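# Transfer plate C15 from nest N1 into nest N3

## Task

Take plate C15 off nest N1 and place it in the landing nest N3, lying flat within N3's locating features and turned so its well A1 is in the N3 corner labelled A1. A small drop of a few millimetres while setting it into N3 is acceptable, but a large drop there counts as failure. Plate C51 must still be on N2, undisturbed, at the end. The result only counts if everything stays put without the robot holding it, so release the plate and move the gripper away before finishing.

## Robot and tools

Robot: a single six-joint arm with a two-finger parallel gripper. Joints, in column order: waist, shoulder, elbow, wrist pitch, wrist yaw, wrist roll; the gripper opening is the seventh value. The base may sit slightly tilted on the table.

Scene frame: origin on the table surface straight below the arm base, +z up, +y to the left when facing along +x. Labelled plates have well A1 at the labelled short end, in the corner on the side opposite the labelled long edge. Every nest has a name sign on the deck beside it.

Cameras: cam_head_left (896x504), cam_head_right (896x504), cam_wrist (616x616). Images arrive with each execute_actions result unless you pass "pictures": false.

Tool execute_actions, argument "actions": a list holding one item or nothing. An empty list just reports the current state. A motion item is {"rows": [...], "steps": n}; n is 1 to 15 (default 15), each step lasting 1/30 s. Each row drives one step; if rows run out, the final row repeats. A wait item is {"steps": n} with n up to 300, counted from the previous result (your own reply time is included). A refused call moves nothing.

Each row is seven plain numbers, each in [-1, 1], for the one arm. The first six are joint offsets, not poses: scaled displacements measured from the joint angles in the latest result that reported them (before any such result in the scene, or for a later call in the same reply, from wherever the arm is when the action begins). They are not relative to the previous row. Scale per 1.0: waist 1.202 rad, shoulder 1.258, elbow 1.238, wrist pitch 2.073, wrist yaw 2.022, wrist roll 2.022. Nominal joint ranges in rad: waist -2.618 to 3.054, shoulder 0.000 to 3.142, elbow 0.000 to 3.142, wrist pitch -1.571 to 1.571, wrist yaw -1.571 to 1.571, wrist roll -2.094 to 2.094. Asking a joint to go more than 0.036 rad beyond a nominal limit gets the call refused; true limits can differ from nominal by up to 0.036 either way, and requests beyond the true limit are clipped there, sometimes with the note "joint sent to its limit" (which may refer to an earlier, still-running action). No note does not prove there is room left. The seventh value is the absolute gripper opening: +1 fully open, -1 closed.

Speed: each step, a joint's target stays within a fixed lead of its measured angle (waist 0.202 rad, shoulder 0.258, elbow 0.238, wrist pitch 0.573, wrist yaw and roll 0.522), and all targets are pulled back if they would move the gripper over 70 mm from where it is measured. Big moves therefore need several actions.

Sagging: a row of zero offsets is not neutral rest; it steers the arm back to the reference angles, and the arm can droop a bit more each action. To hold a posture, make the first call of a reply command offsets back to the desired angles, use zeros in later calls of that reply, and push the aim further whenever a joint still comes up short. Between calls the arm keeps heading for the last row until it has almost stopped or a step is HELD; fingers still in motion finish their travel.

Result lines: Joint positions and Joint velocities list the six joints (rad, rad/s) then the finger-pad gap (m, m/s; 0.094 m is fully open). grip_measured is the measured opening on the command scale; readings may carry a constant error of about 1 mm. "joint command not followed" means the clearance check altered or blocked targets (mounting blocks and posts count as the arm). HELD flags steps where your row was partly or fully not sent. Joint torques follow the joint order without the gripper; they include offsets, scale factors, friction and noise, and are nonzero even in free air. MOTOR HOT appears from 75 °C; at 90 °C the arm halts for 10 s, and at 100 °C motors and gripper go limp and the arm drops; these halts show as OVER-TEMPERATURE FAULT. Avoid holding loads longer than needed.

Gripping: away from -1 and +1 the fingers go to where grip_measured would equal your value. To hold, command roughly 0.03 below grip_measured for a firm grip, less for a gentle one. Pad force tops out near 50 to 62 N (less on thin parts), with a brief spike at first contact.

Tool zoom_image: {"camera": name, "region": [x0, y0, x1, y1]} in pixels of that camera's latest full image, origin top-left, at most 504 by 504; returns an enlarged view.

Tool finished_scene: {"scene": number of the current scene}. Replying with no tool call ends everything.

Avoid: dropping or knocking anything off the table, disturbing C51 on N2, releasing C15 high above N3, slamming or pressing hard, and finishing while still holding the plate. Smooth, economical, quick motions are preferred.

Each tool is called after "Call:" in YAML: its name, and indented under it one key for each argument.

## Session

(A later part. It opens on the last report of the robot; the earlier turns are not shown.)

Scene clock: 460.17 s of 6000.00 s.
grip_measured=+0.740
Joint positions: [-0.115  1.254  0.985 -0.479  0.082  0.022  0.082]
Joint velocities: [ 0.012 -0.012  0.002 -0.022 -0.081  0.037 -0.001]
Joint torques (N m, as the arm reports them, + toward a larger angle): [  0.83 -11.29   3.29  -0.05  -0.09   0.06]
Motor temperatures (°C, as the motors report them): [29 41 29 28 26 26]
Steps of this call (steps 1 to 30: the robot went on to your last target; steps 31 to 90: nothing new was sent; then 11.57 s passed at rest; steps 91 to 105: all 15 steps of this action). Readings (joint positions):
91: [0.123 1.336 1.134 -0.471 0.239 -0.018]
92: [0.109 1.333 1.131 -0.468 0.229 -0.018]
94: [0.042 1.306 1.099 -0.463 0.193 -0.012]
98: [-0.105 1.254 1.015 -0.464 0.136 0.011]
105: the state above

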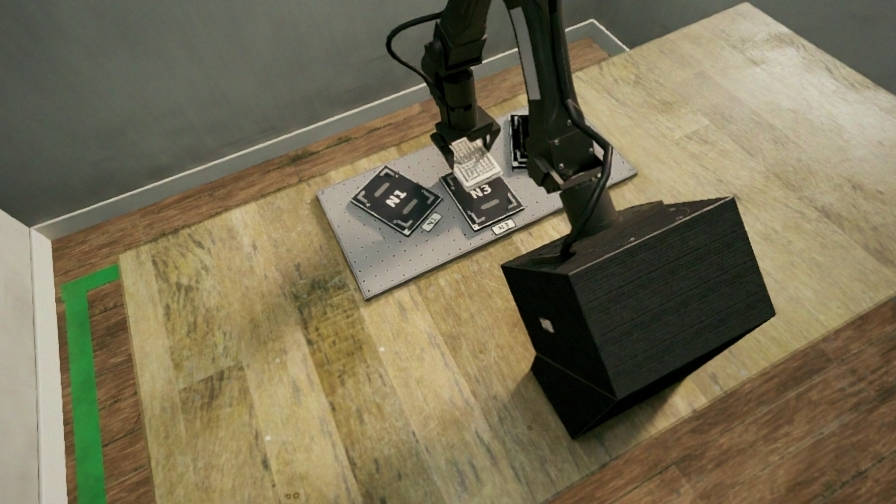

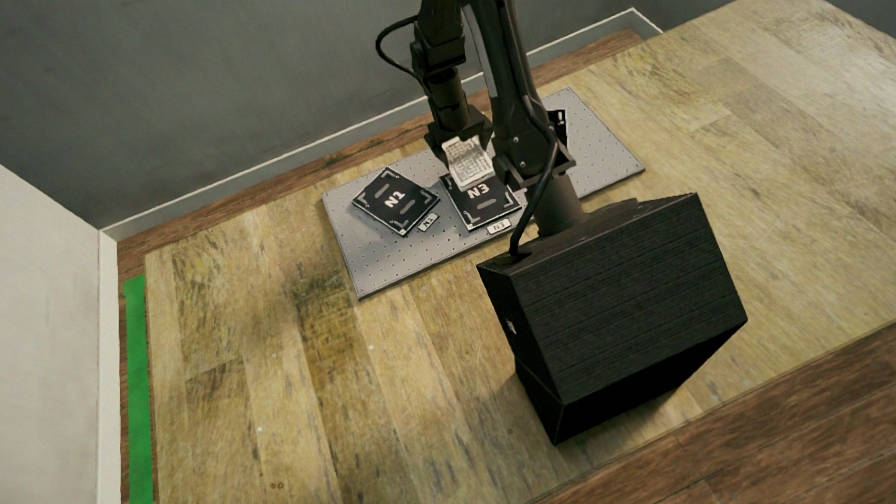

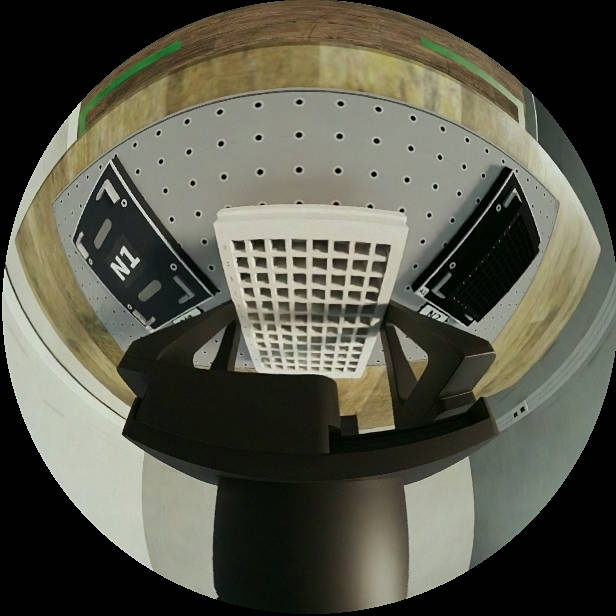

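Call:
execute_actions:
  actions:
    - {"rows":[[0,0.01,0,0.008,-0.01,0,0.66],[0,0.02,-0.005,0.016,-0.01,0,0.66],[0,0.03,-0.008,0.024,-0.01,0,0.66],[0,0.04,-0.01,0.03,-0.01,0,0.66],[0,0.048,-0.012,0.036,-0.01,0,0.66]],"steps":15}

Call:
zoom_image:
  camera: "cam_head_left"
  region: [400, 70, 580, 250]

Scene clock: 472.80 s of 6000.00 s.
grip_measured=+0.740
Joint positions: [-0.115  1.319  0.985 -0.424  0.067  0.025  0.082]
Joint velocities: [ 0.032 -0.002 -0.027 -0.037  0.051  0.022 -0.   ]
Joint torques (N m, as the arm reports them, + toward a larger angle): [  0.38 -10.28   1.97  -0.03  -0.06  -0.01]
Motor temperatures (°C, as the motors report them): [29 40 29 28 26 26]
Steps of this call (steps 1 to 30: the robot went on to your last target; steps 31 to 90: nothing new was sent; then 9.13 s passed at rest; steps 91 to 105: all 15 steps of this action). Readings (joint positions):
91: [-0.115 1.254 0.985 -0.479 0.067 0.025]
92: [-0.115 1.257 0.985 -0.476 0.067 0.025]
94: [-0.115 1.272 0.985 -0.463 0.067 0.025]
98: [-0.115 1.313 0.985 -0.437 0.067 0.025]
105: the state above

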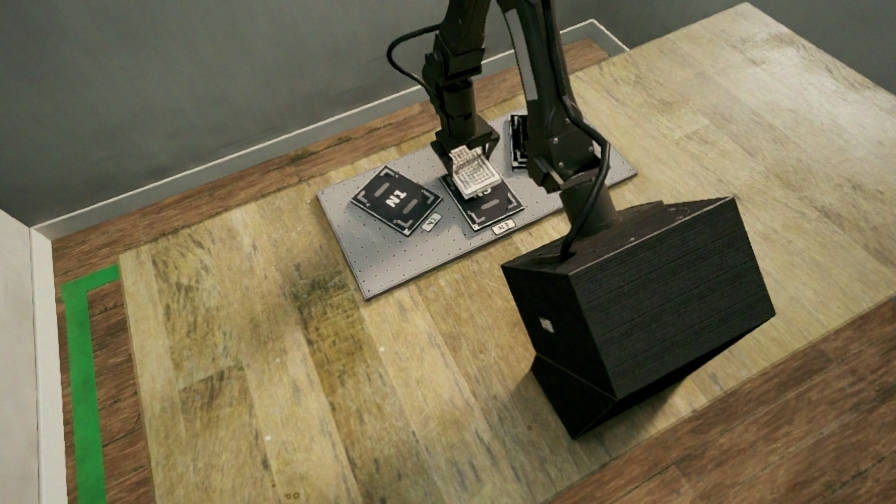

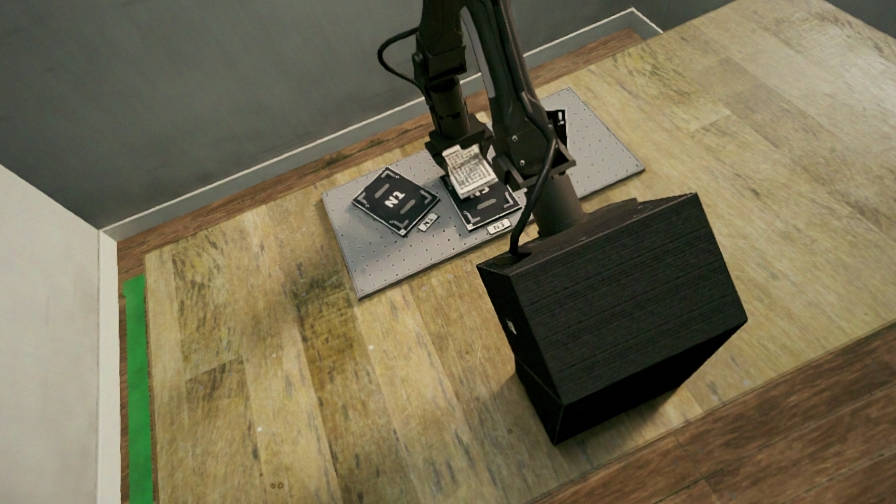

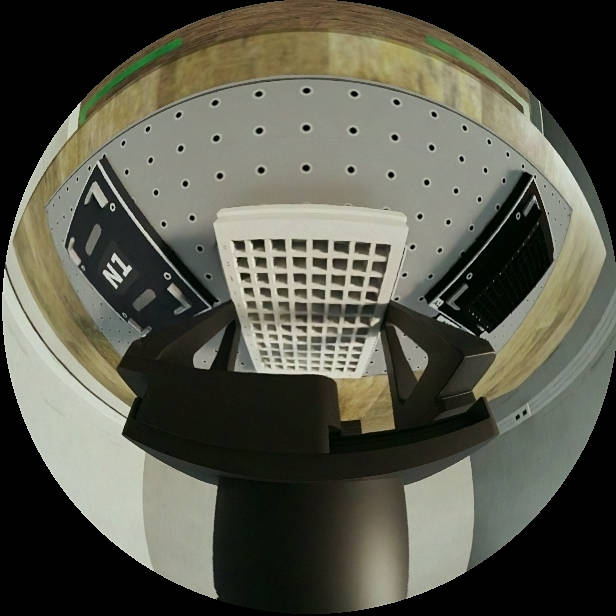

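Region (400, 70, 580, 250) of cam_head_left's 896x504 image, scaled by 2.800, with more detail than that image has.

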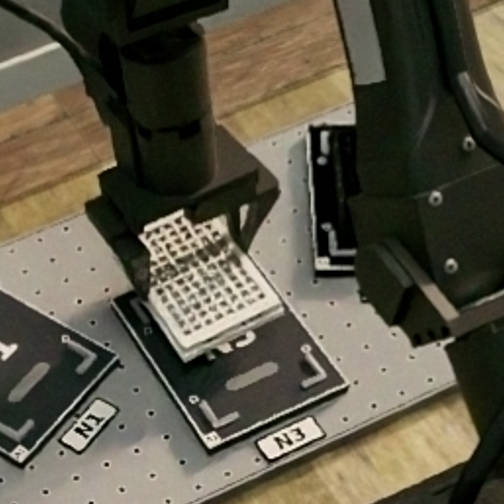

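Call:
execute_actions:
  actions:
    - {"rows":[[0,-0.02,-0.01,0,0,0,0.66],[0,-0.04,-0.03,0.008,0,0,0.66],[0,-0.055,-0.055,0.016,0,0,0.66],[0,-0.07,-0.08,0.024,0,0,0.66],[0,-0.08,-0.1,0.03,0,0,0.66],[0,-0.085,-0.12,0.036,0,0,0.66],[0,-0.085,-0.14,0.043,0,0,0.66]],"steps":15}

Call:
zoom_image:
  camera: "cam_head_left"
  region: [400, 70, 580, 250]

Scene clock: 484.07 s of 6000.00 s.
grip_measured=+0.740
Joint positions: [-0.115  1.228  0.817 -0.364  0.067  0.025  0.082]
Joint velocities: [-0.007  0.007  0.002  0.037 -0.022  0.022  0.001]
Joint torques (N m, as the arm reports them, + toward a larger angle): [ 0.3  -9.9   2.17 -0.13 -0.01  0.04]
Motor temperatures (°C, as the motors report them): [28 40 29 28 26 26]
Steps of this call (steps 1 to 15: the robot went on to your last target; steps 16 to 90: nothing new was sent; then 7.77 s passed at rest; steps 91 to 105: all 15 steps of this action). Readings (joint positions):
91: [-0.115 1.319 0.985 -0.420 0.067 0.025]
92: [-0.115 1.316 0.982 -0.418 0.067 0.025]
94: [-0.115 1.291 0.951 -0.401 0.067 0.025]
98: [-0.115 1.230 0.854 -0.373 0.067 0.025]
105: the state above

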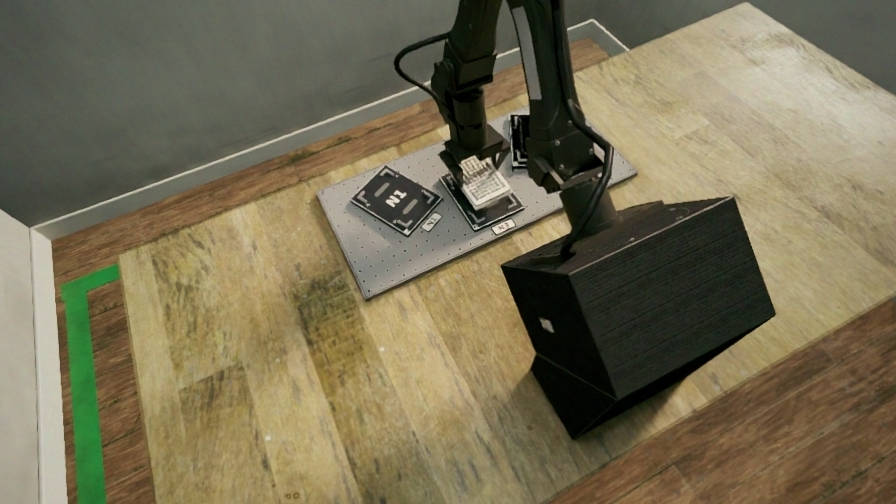

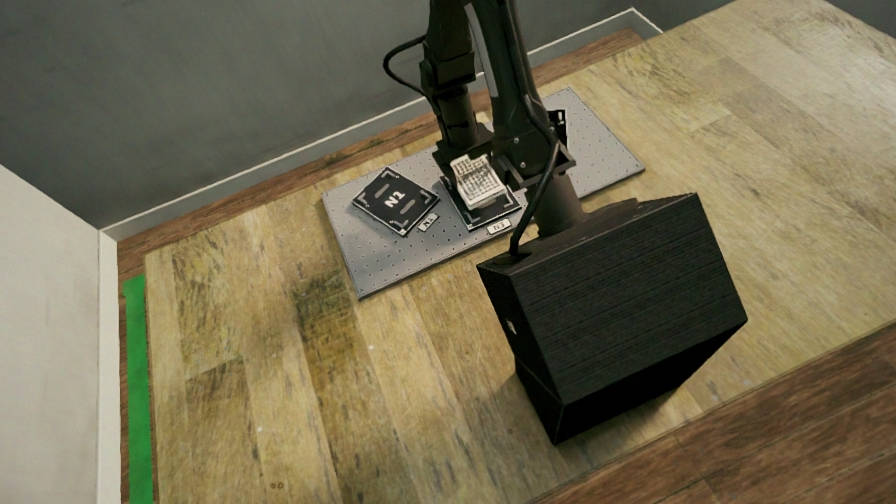

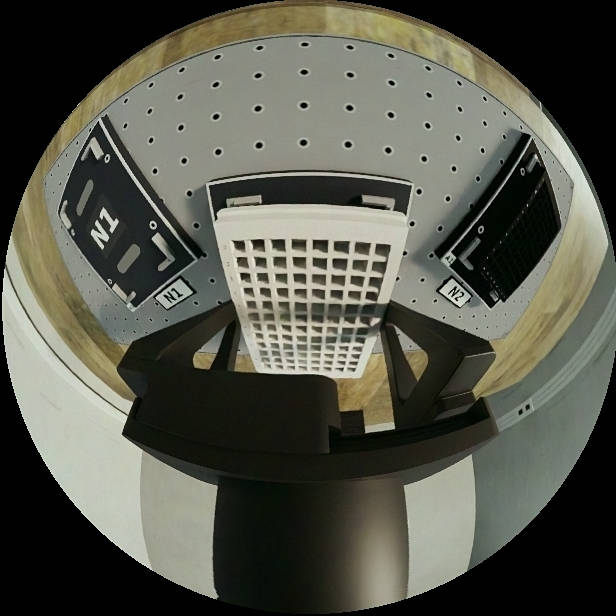

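Region (400, 70, 580, 250) of cam_head_left's 896x504 image, scaled by 2.800, with more detail than that image has.

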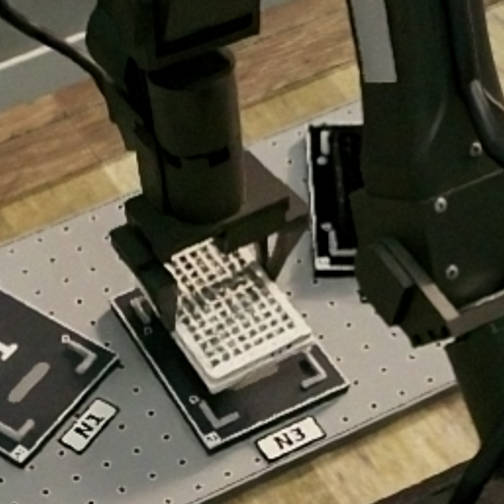

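Call:
execute_actions:
  actions:
    - {"rows":[[0,0.008,0,0.007,0,0,0.66],[0,0.016,0,0.014,0,0,0.66],[0,0.024,-0.005,0.021,0,0,0.66],[0,0.031,-0.008,0.028,0,0,0.66],[0,0.037,-0.008,0.033,0,0,0.66]],"steps":15}

Call:
zoom_image:
  camera: "cam_head_left"
  region: [420, 120, 550, 250]

Call:
zoom_image:
  camera: "cam_wrist"
  region: [170, 150, 450, 320]

Scene clock: 497.60 s of 6000.00 s.
grip_measured=+0.740
Joint positions: [-0.115  1.274  0.817 -0.315  0.067  0.025  0.082]
Joint velocities: [ 0.002 -0.017 -0.017  0.022 -0.051 -0.022 -0.001]
Joint torques (N m, as the arm reports them, + toward a larger angle): [ 0.25 -8.83  1.72 -0.03  0.01 -0.01]
Motor temperatures (°C, as the motors report them): [28 40 29 28 26 26]
Steps of this call (steps 1 to 30: the robot went on to your last target; steps 31 to 90: nothing new was sent; then 10.03 s passed at rest; steps 91 to 105: all 15 steps of this action). Readings (joint positions):
91: [-0.115 1.228 0.817 -0.352 0.067 0.025]
92: [-0.115 1.229 0.817 -0.352 0.067 0.025]
94: [-0.115 1.240 0.817 -0.343 0.067 0.025]
98: [-0.115 1.271 0.817 -0.326 0.067 0.025]
105: the state above

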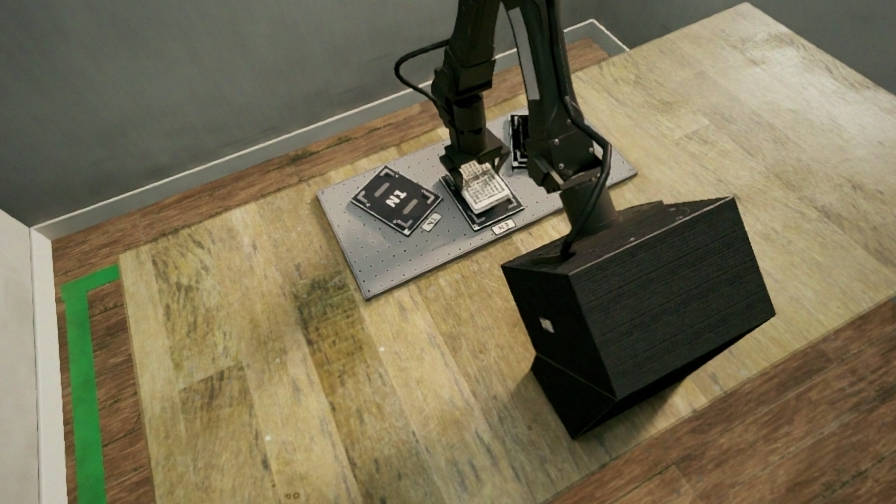

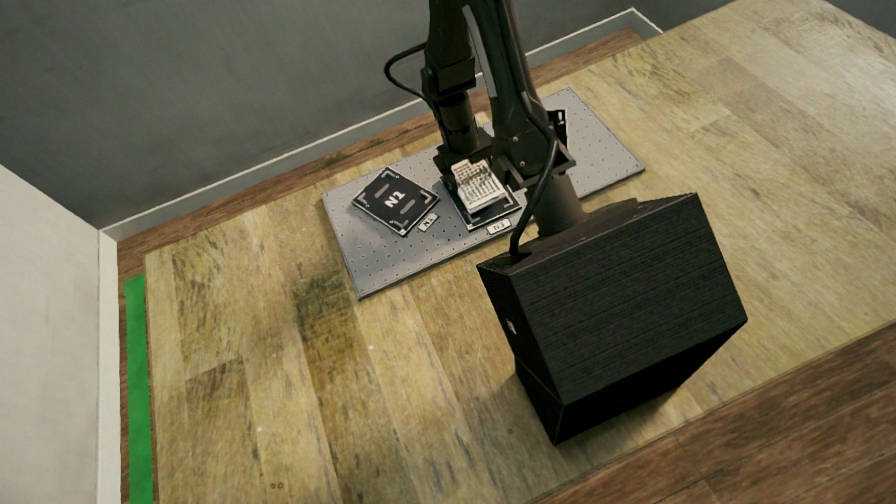

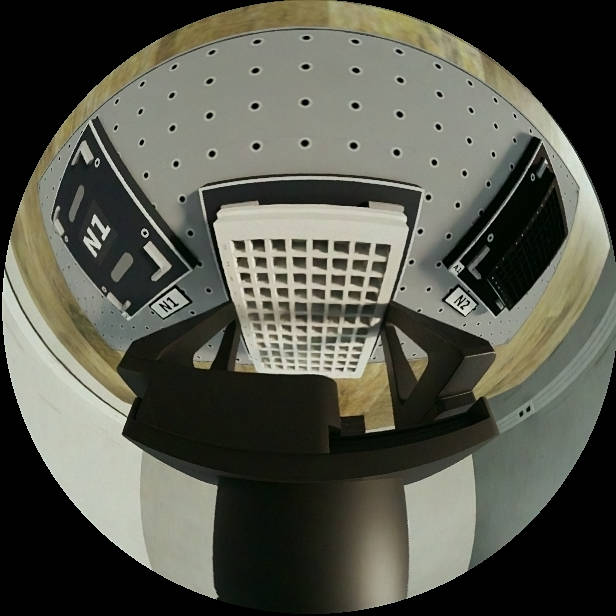

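Region (420, 120, 550, 250) of cam_head_left's 896x504 image, scaled by 3.877, with more detail than that image has.

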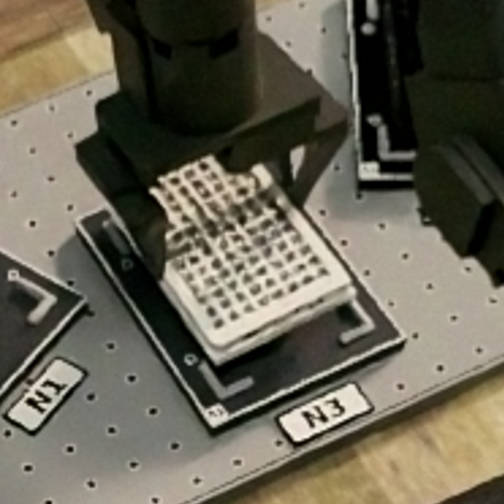

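Region (170, 150, 450, 320) of cam_wrist's 616x616 image, scaled by 1.800, with more detail than that image has; it fills the top 306 rows of this view, and the rest is white.

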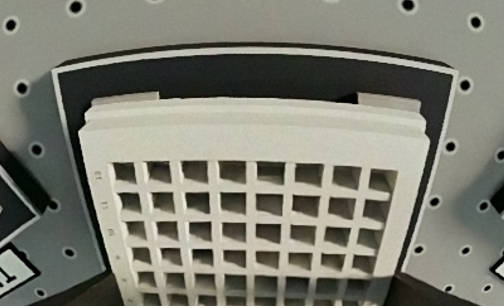

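Call:
execute_actions:
  actions:
    - {"rows":[[0,-0.015,0,0,0,0,0.66],[0,-0.03,0,0,0,0,0.66],[0,-0.03,-0.01,0,0,0,0.66],[0,-0.03,-0.02,0.004,0,0,0.66],[0,-0.03,-0.034,0.008,0,0,0.66]],"steps":14}

Call:
zoom_image:
  camera: "cam_head_left"
  region: [420, 120, 550, 250]

Call:
zoom_image:
  camera: "cam_wrist"
  region: [170, 150, 450, 320]

Scene clock: 519.07 s of 6000.00 s.
grip_measured=+0.740
Joint positions: [-0.115  1.256  0.787 -0.306  0.067  0.025  0.082]
Joint velocities: [-0.007 -0.012 -0.017  0.066  0.007  0.037 -0.   ]
Joint torques (N m, as the arm reports them, + toward a larger angle): [  0.19 -10.32   1.42  -0.16  -0.02   0.  ]
Motor temperatures (°C, as the motors report them): [28 39 28 28 26 26]
Steps of this call (steps 1 to 15: the robot went on to your last target; steps 16 to 90: nothing new was sent; then 18.00 s passed at rest; steps 91 to 104: all 14 steps of this action). Readings (joint positions):
91: [-0.115 1.274 0.817 -0.312 0.067 0.025]
92: [-0.115 1.273 0.817 -0.312 0.067 0.025]
94: [-0.115 1.267 0.816 -0.313 0.067 0.025]
98: [-0.115 1.256 0.796 -0.306 0.067 0.025]
104: the state above

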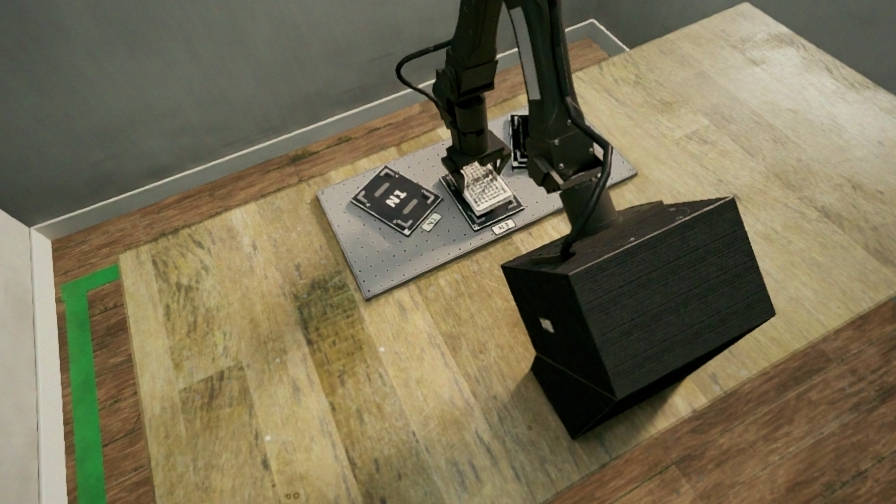

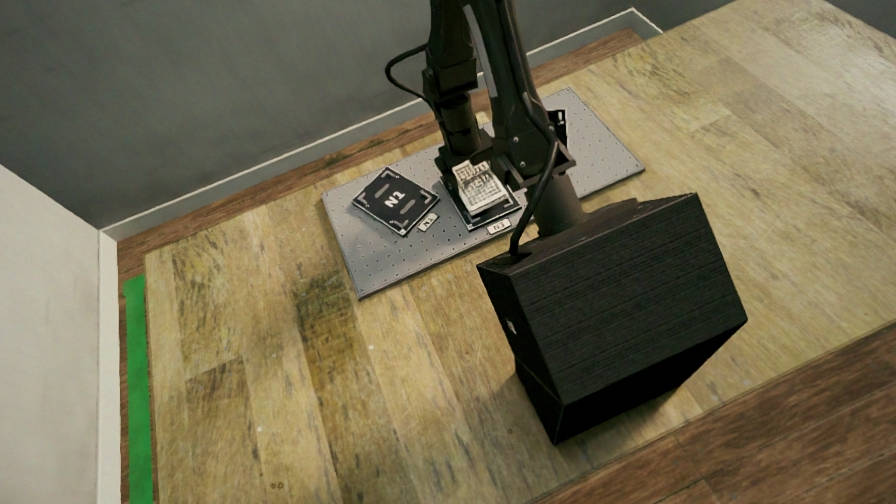

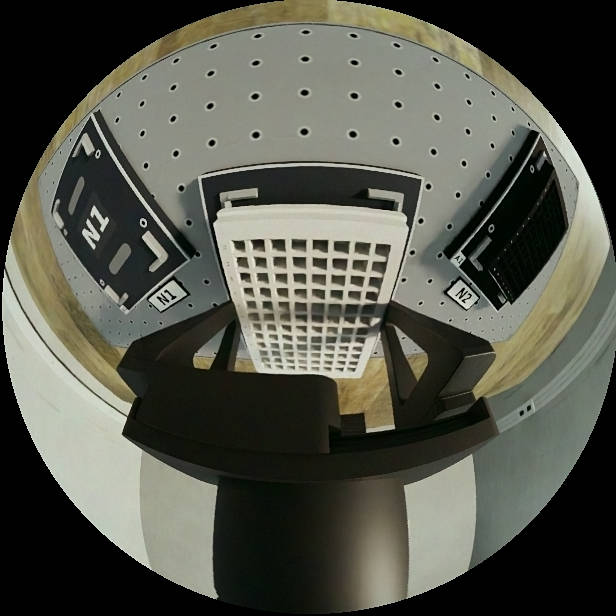

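Region (420, 120, 550, 250) of cam_head_left's 896x504 image, scaled by 3.877, with more detail than that image has.

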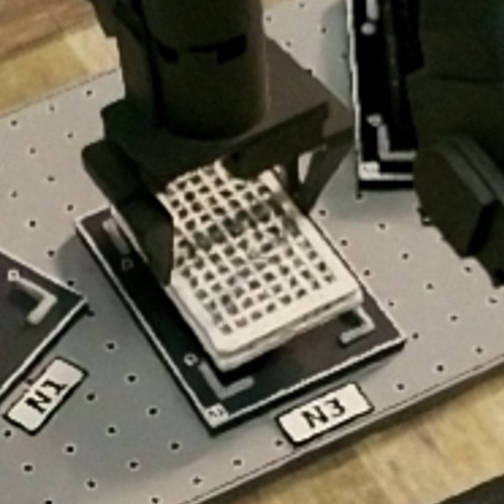

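Region (170, 150, 450, 320) of cam_wrist's 616x616 image, scaled by 1.800, with more detail than that image has; it fills the top 306 rows of this view, and the rest is white.

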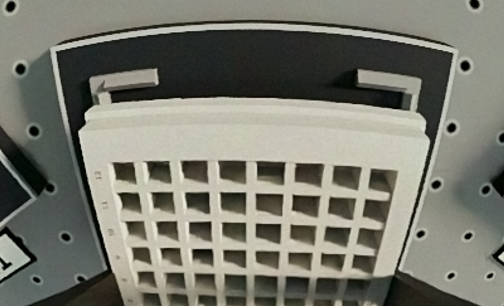

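Call:
execute_actions:
  actions:
    - {"rows":[[0,0.005,0,0.004,0,0,0.66],[0,0.01,0,0.008,0,0,0.66],[0,0.015,0,0.012,0,0,0.66],[0,0.02,0,0.016,0,0,0.66]],"steps":14}

Call:
zoom_image:
  camera: "cam_head_left"
  region: [420, 120, 550, 250]

Call:
zoom_image:
  camera: "cam_wrist"
  region: [170, 150, 450, 320]

Scene clock: 537.87 s of 6000.00 s.
grip_measured=+0.740
Joint positions: [-0.115  1.278  0.787 -0.291  0.067  0.025  0.082]
Joint velocities: [-0.007 -0.007 -0.002  0.022  0.022 -0.051 -0.001]
Joint torques (N m, as the arm reports them, + toward a larger angle): [ 0.37 -8.41  2.4   0.01 -0.02  0.  ]
Motor temperatures (°C, as the motors report them): [28 39 28 27 26 26]
Steps of this call (steps 1 to 15: the robot went on to your last target; steps 16 to 90: nothing new was sent; then 15.33 s passed at rest; steps 91 to 104: all 14 steps of this action). Readings (joint positions):
91: [-0.115 1.256 0.787 -0.306 0.067 0.025]
92: [-0.115 1.256 0.787 -0.306 0.067 0.025]
94: [-0.115 1.260 0.787 -0.302 0.067 0.025]
98: [-0.115 1.276 0.787 -0.294 0.067 0.025]
104: the state above

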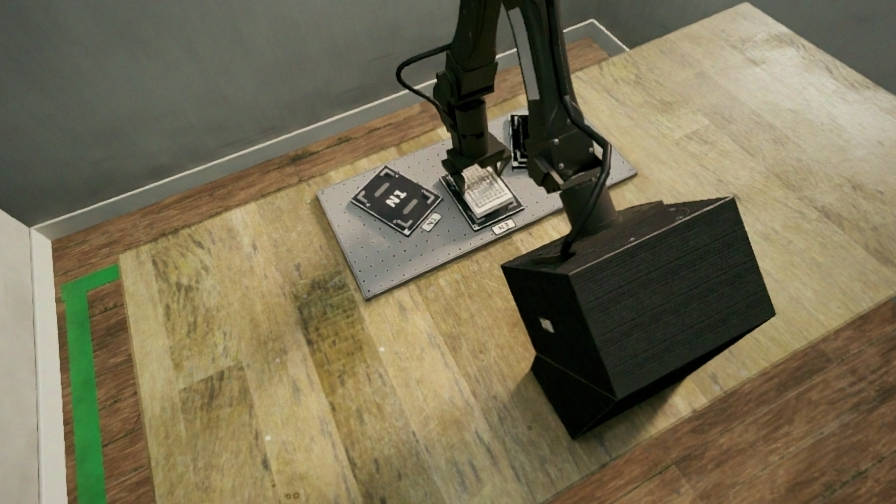

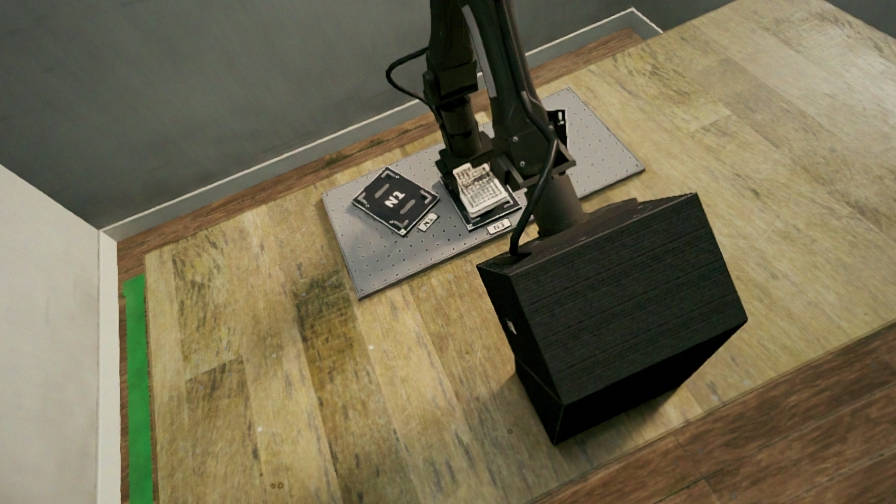

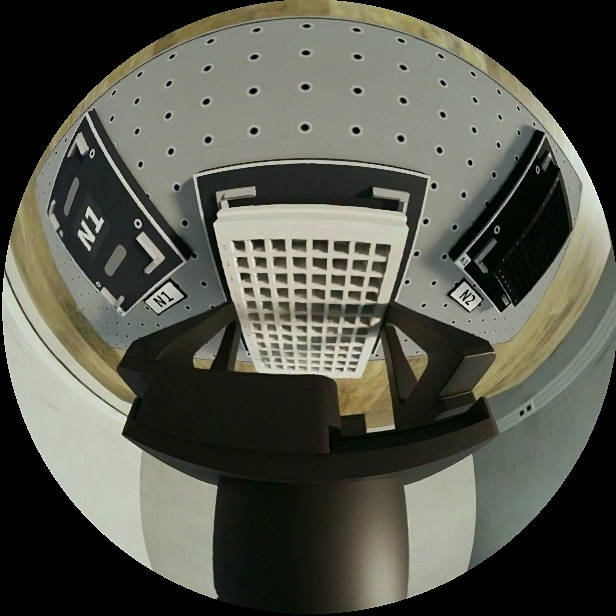

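Region (420, 120, 550, 250) of cam_head_left's 896x504 image, scaled by 3.877, with more detail than that image has.

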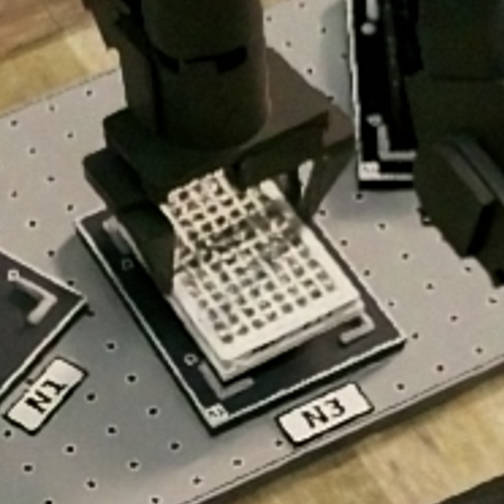

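Region (170, 150, 450, 320) of cam_wrist's 616x616 image, scaled by 1.800, with more detail than that image has; it fills the top 306 rows of this view, and the rest is white.

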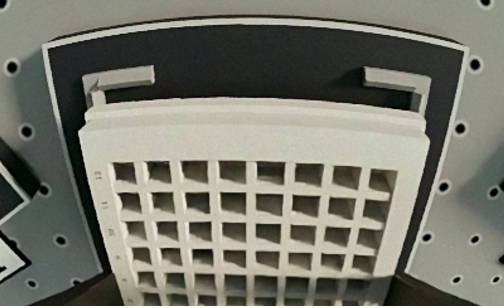

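Call:
execute_actions:
  actions:
    - {"rows":[[0,-0.005,0.02,0,0,0,0.66],[0,0,0.035,-0.005,0,0,0.66],[0,0.005,0.05,-0.012,0,0,0.66],[0,0.01,0.06,-0.02,0,0,0.66],[0,0.016,0.064,-0.03,0,0,0.66],[0,0.02,0.064,-0.039,0,0,0.66]],"steps":15}

Call:
zoom_image:
  camera: "cam_head_left"
  region: [420, 120, 550, 250]

Call:
zoom_image:
  camera: "cam_wrist"
  region: [170, 150, 450, 320]

Scene clock: 559.03 s of 6000.00 s.
grip_measured=+0.740
Joint positions: [-0.115  1.298  0.848 -0.353  0.067  0.025  0.082]
Joint velocities: [-0.002 -0.002  0.007 -0.022 -0.007  0.051 -0.   ]
Joint torques (N m, as the arm reports them, + toward a larger angle): [ 0.2  -8.52  3.73 -0.32  0.03 -0.02]
Motor temperatures (°C, as the motors report them): [28 38 28 27 26 26]
Steps of this call (steps 1 to 15: the robot went on to your last target; steps 16 to 90: nothing new was sent; then 17.67 s passed at rest; steps 91 to 105: all 15 steps of this action). Readings (joint positions):
91: [-0.115 1.278 0.787 -0.289 0.067 0.025]
92: [-0.115 1.278 0.789 -0.291 0.067 0.025]
94: [-0.115 1.281 0.806 -0.307 0.067 0.025]
98: [-0.115 1.293 0.846 -0.327 0.067 0.025]
105: the state above

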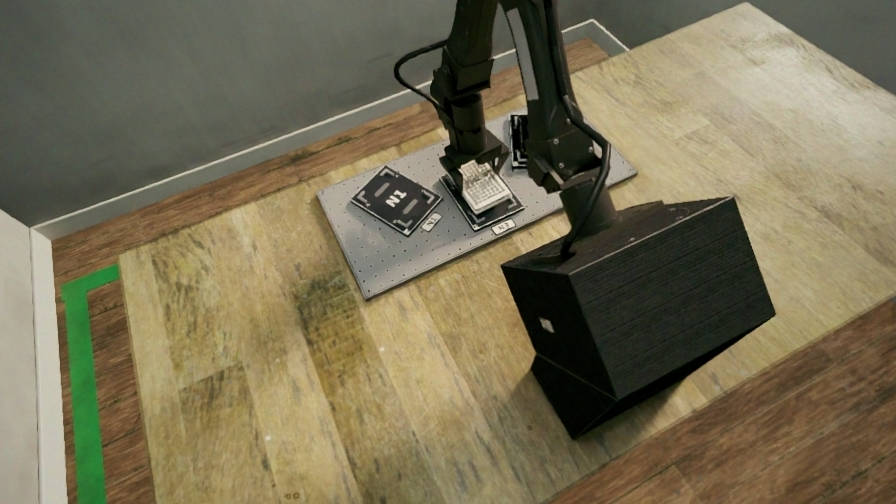

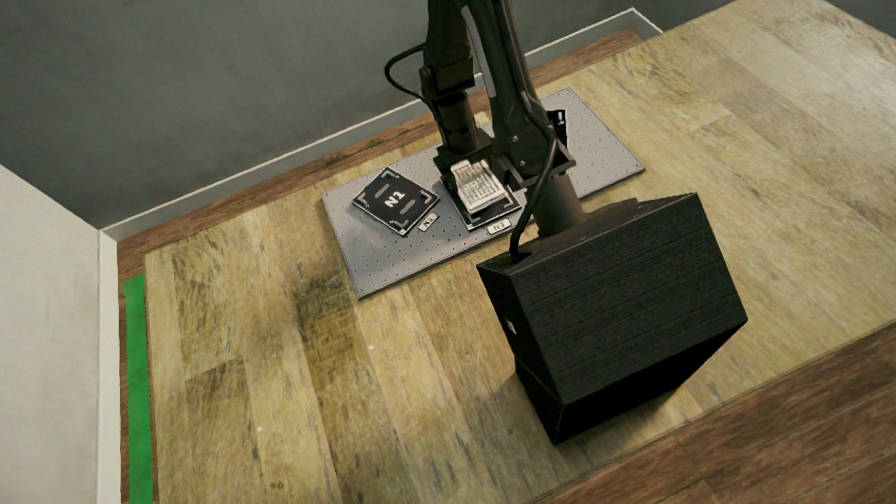

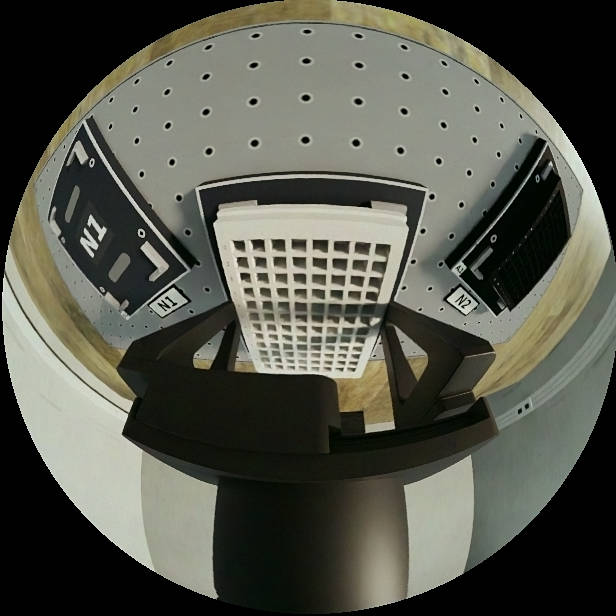

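Region (420, 120, 550, 250) of cam_head_left's 896x504 image, scaled by 3.877, with more detail than that image has.

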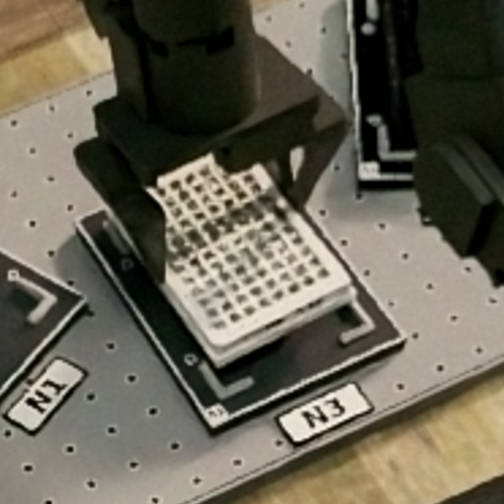

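Region (170, 150, 450, 320) of cam_wrist's 616x616 image, scaled by 1.800, with more detail than that image has; it fills the top 306 rows of this view, and the rest is white.

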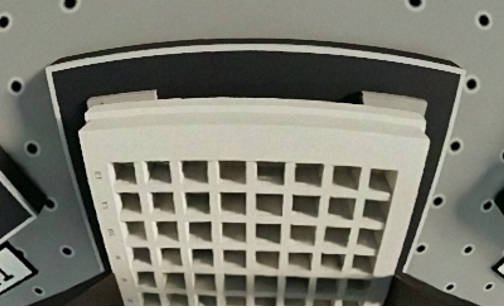

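Call:
execute_actions:
  actions:
    - {"rows":[[0,0,0.005,-0.005,0,0,0.66],[0,0,0.005,-0.011,0,0,0.66],[0,0,0.005,-0.017,0,0,0.66],[0,0,0.005,-0.023,0,0,0.66]],"steps":12}

Call:
zoom_image:
  camera: "cam_head_left"
  region: [420, 120, 550, 250]

Call:
zoom_image:
  camera: "cam_wrist"
  region: [170, 150, 450, 320]

Scene clock: 578.37 s of 6000.00 s.
grip_measured=+0.740
Joint positions: [-0.115  1.298  0.848 -0.386  0.067  0.025  0.082]
Joint velocities: [-0.007  0.012  0.007 -0.051  0.007  0.022  0.001]
Joint torques (N m, as the arm reports them, + toward a larger angle): [ 0.3  -8.94  2.74 -0.49 -0.05  0.02]
Motor temperatures (°C, as the motors report them): [28 38 29 27 26 26]
Steps of this call (steps 1 to 15: the robot went on to your last target; steps 16 to 90: nothing new was sent; then 15.93 s passed at rest; steps 91 to 102: all 12 steps of this action). Readings (joint positions):
91: [-0.115 1.298 0.848 -0.360 0.067 0.025]
92: [-0.115 1.298 0.848 -0.361 0.067 0.025]
94: [-0.115 1.298 0.848 -0.366 0.067 0.025]
98: [-0.115 1.298 0.848 -0.381 0.067 0.025]
102: the state above

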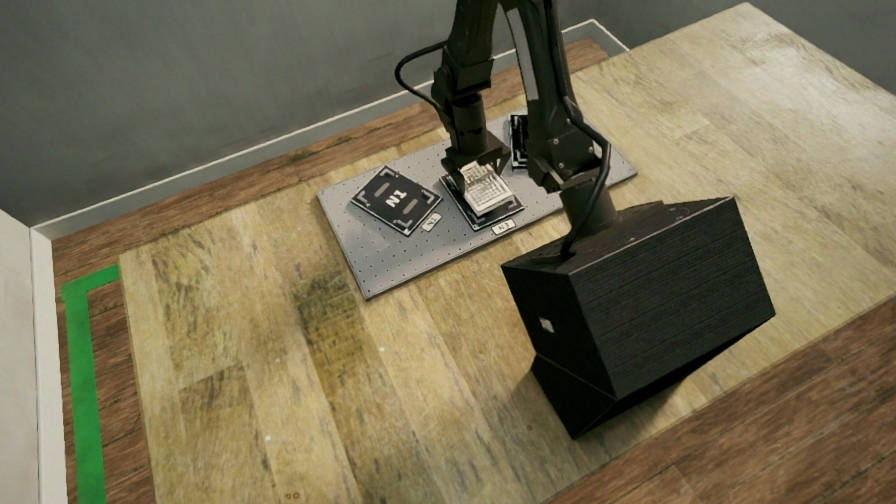

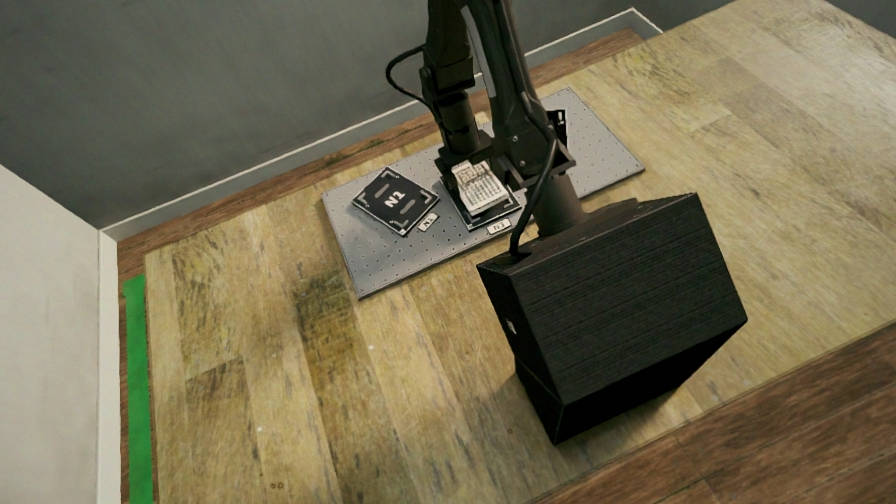

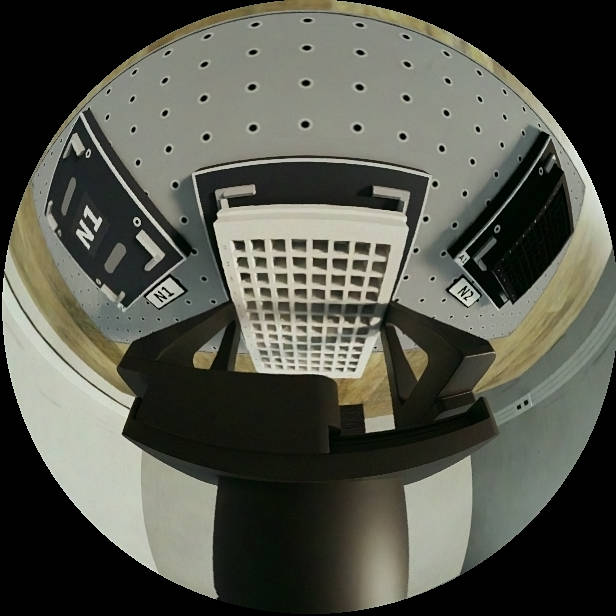

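Region (420, 120, 550, 250) of cam_head_left's 896x504 image, scaled by 3.877, with more detail than that image has.

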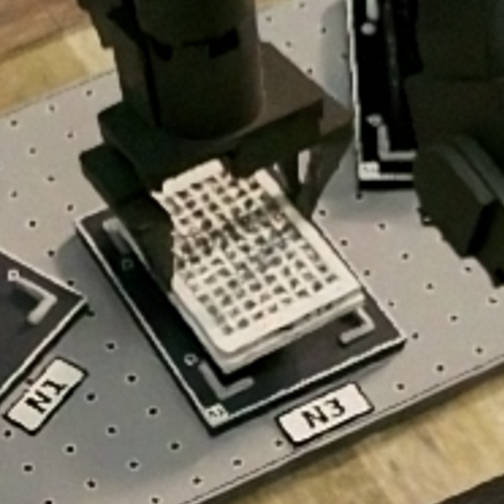

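Region (170, 150, 450, 320) of cam_wrist's 616x616 image, scaled by 1.800, with more detail than that image has; it fills the top 306 rows of this view, and the rest is white.

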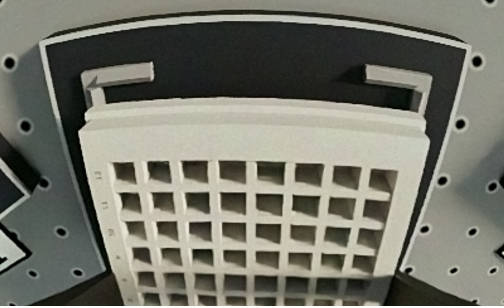

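Call:
execute_actions:
  actions:
    - {"rows":[[0,0.005,0.005,0.002,0,0,0.66],[0,0.01,0.005,0.004,0,0,0.66],[0,0.015,0.005,0.007,0,0,0.66],[0,0.019,0.005,0.01,0,0,0.66]],"steps":12}

Call:
zoom_image:
  camera: "cam_head_left"
  region: [420, 120, 550, 250]

Call:
zoom_image:
  camera: "cam_wrist"
  region: [170, 150, 450, 320]

Scene clock: 587.13 s of 6000.00 s.
grip_measured=+0.740
Joint positions: [-0.115  1.318  0.848 -0.382  0.067  0.025  0.082]
Joint velocities: [-0.007  0.002  0.012  0.051 -0.051 -0.095 -0.002]
Joint torques (N m, as the arm reports them, + toward a larger angle): [ 0.28 -8.33  2.67 -0.15 -0.04  0.  ]
Motor temperatures (°C, as the motors report them): [28 38 29 28 26 26]
Steps of this call (steps 1 to 15: the robot went on to your last target; steps 16 to 90: nothing new was sent; then 5.37 s passed at rest; steps 91 to 102: all 12 steps of this action). Readings (joint positions):
91: [-0.115 1.298 0.848 -0.389 0.067 0.025]
92: [-0.115 1.298 0.848 -0.389 0.067 0.025]
94: [-0.115 1.302 0.848 -0.386 0.067 0.025]
98: [-0.115 1.317 0.848 -0.382 0.067 0.025]
102: the state above

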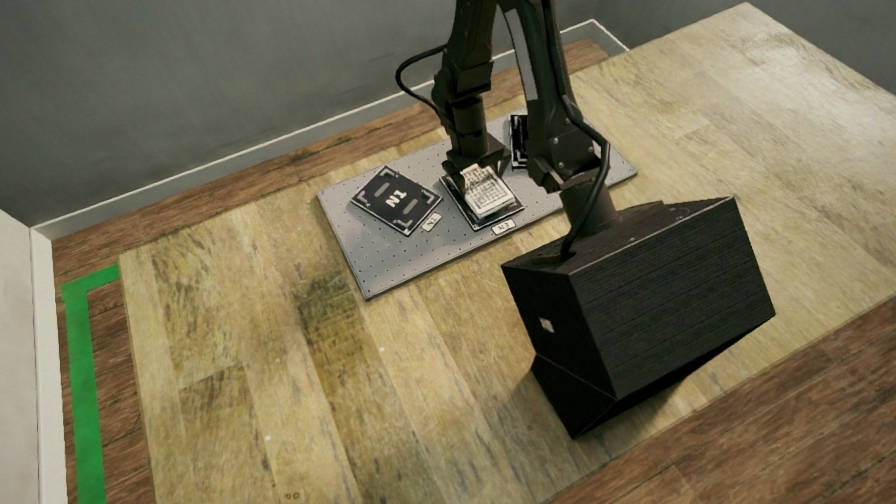

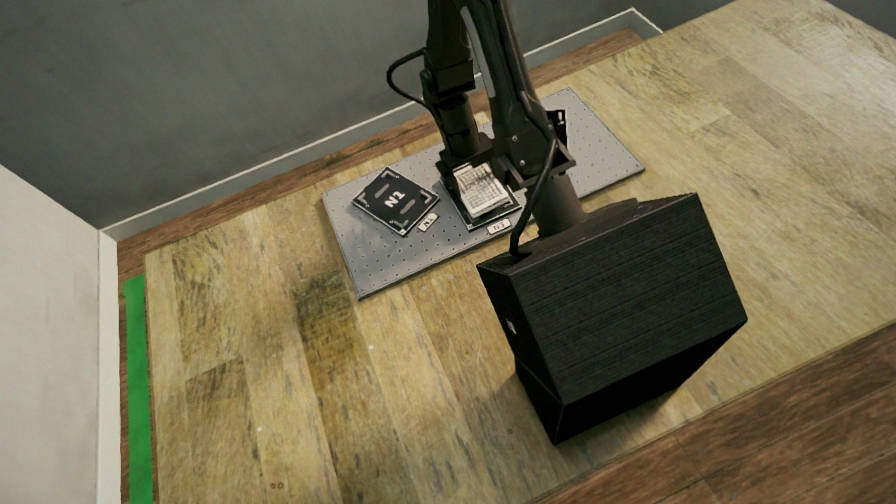

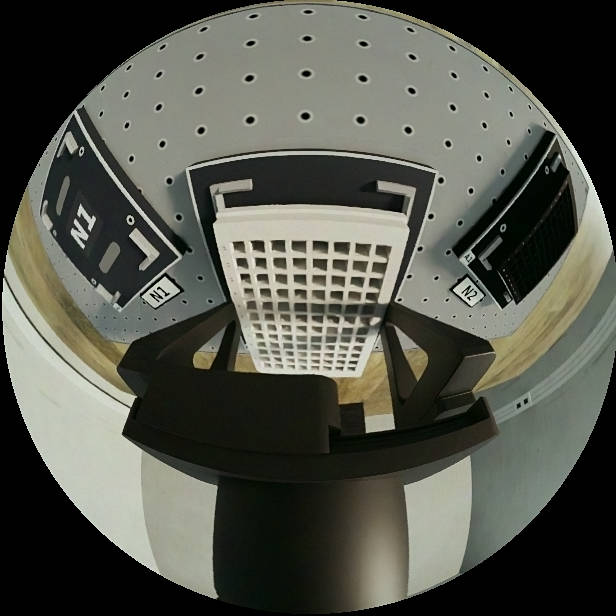

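Region (420, 120, 550, 250) of cam_head_left's 896x504 image, scaled by 3.877, with more detail than that image has.

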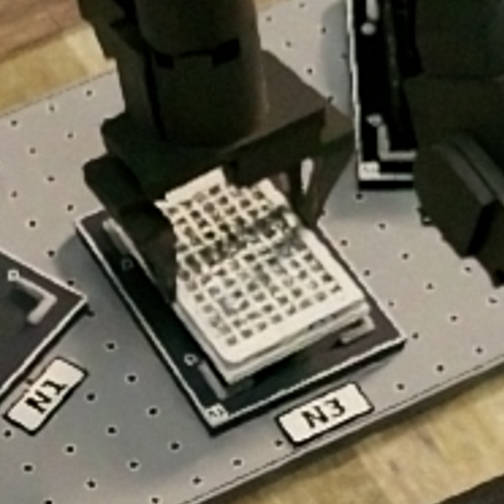

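Region (170, 150, 450, 320) of cam_wrist's 616x616 image, scaled by 1.800, with more detail than that image has; it fills the top 306 rows of this view, and the rest is white.

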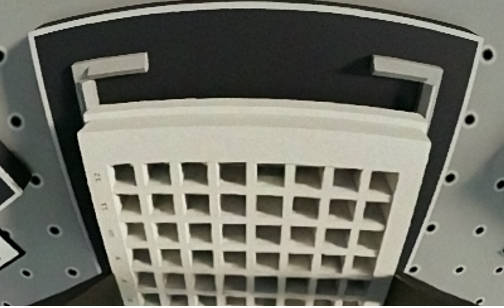

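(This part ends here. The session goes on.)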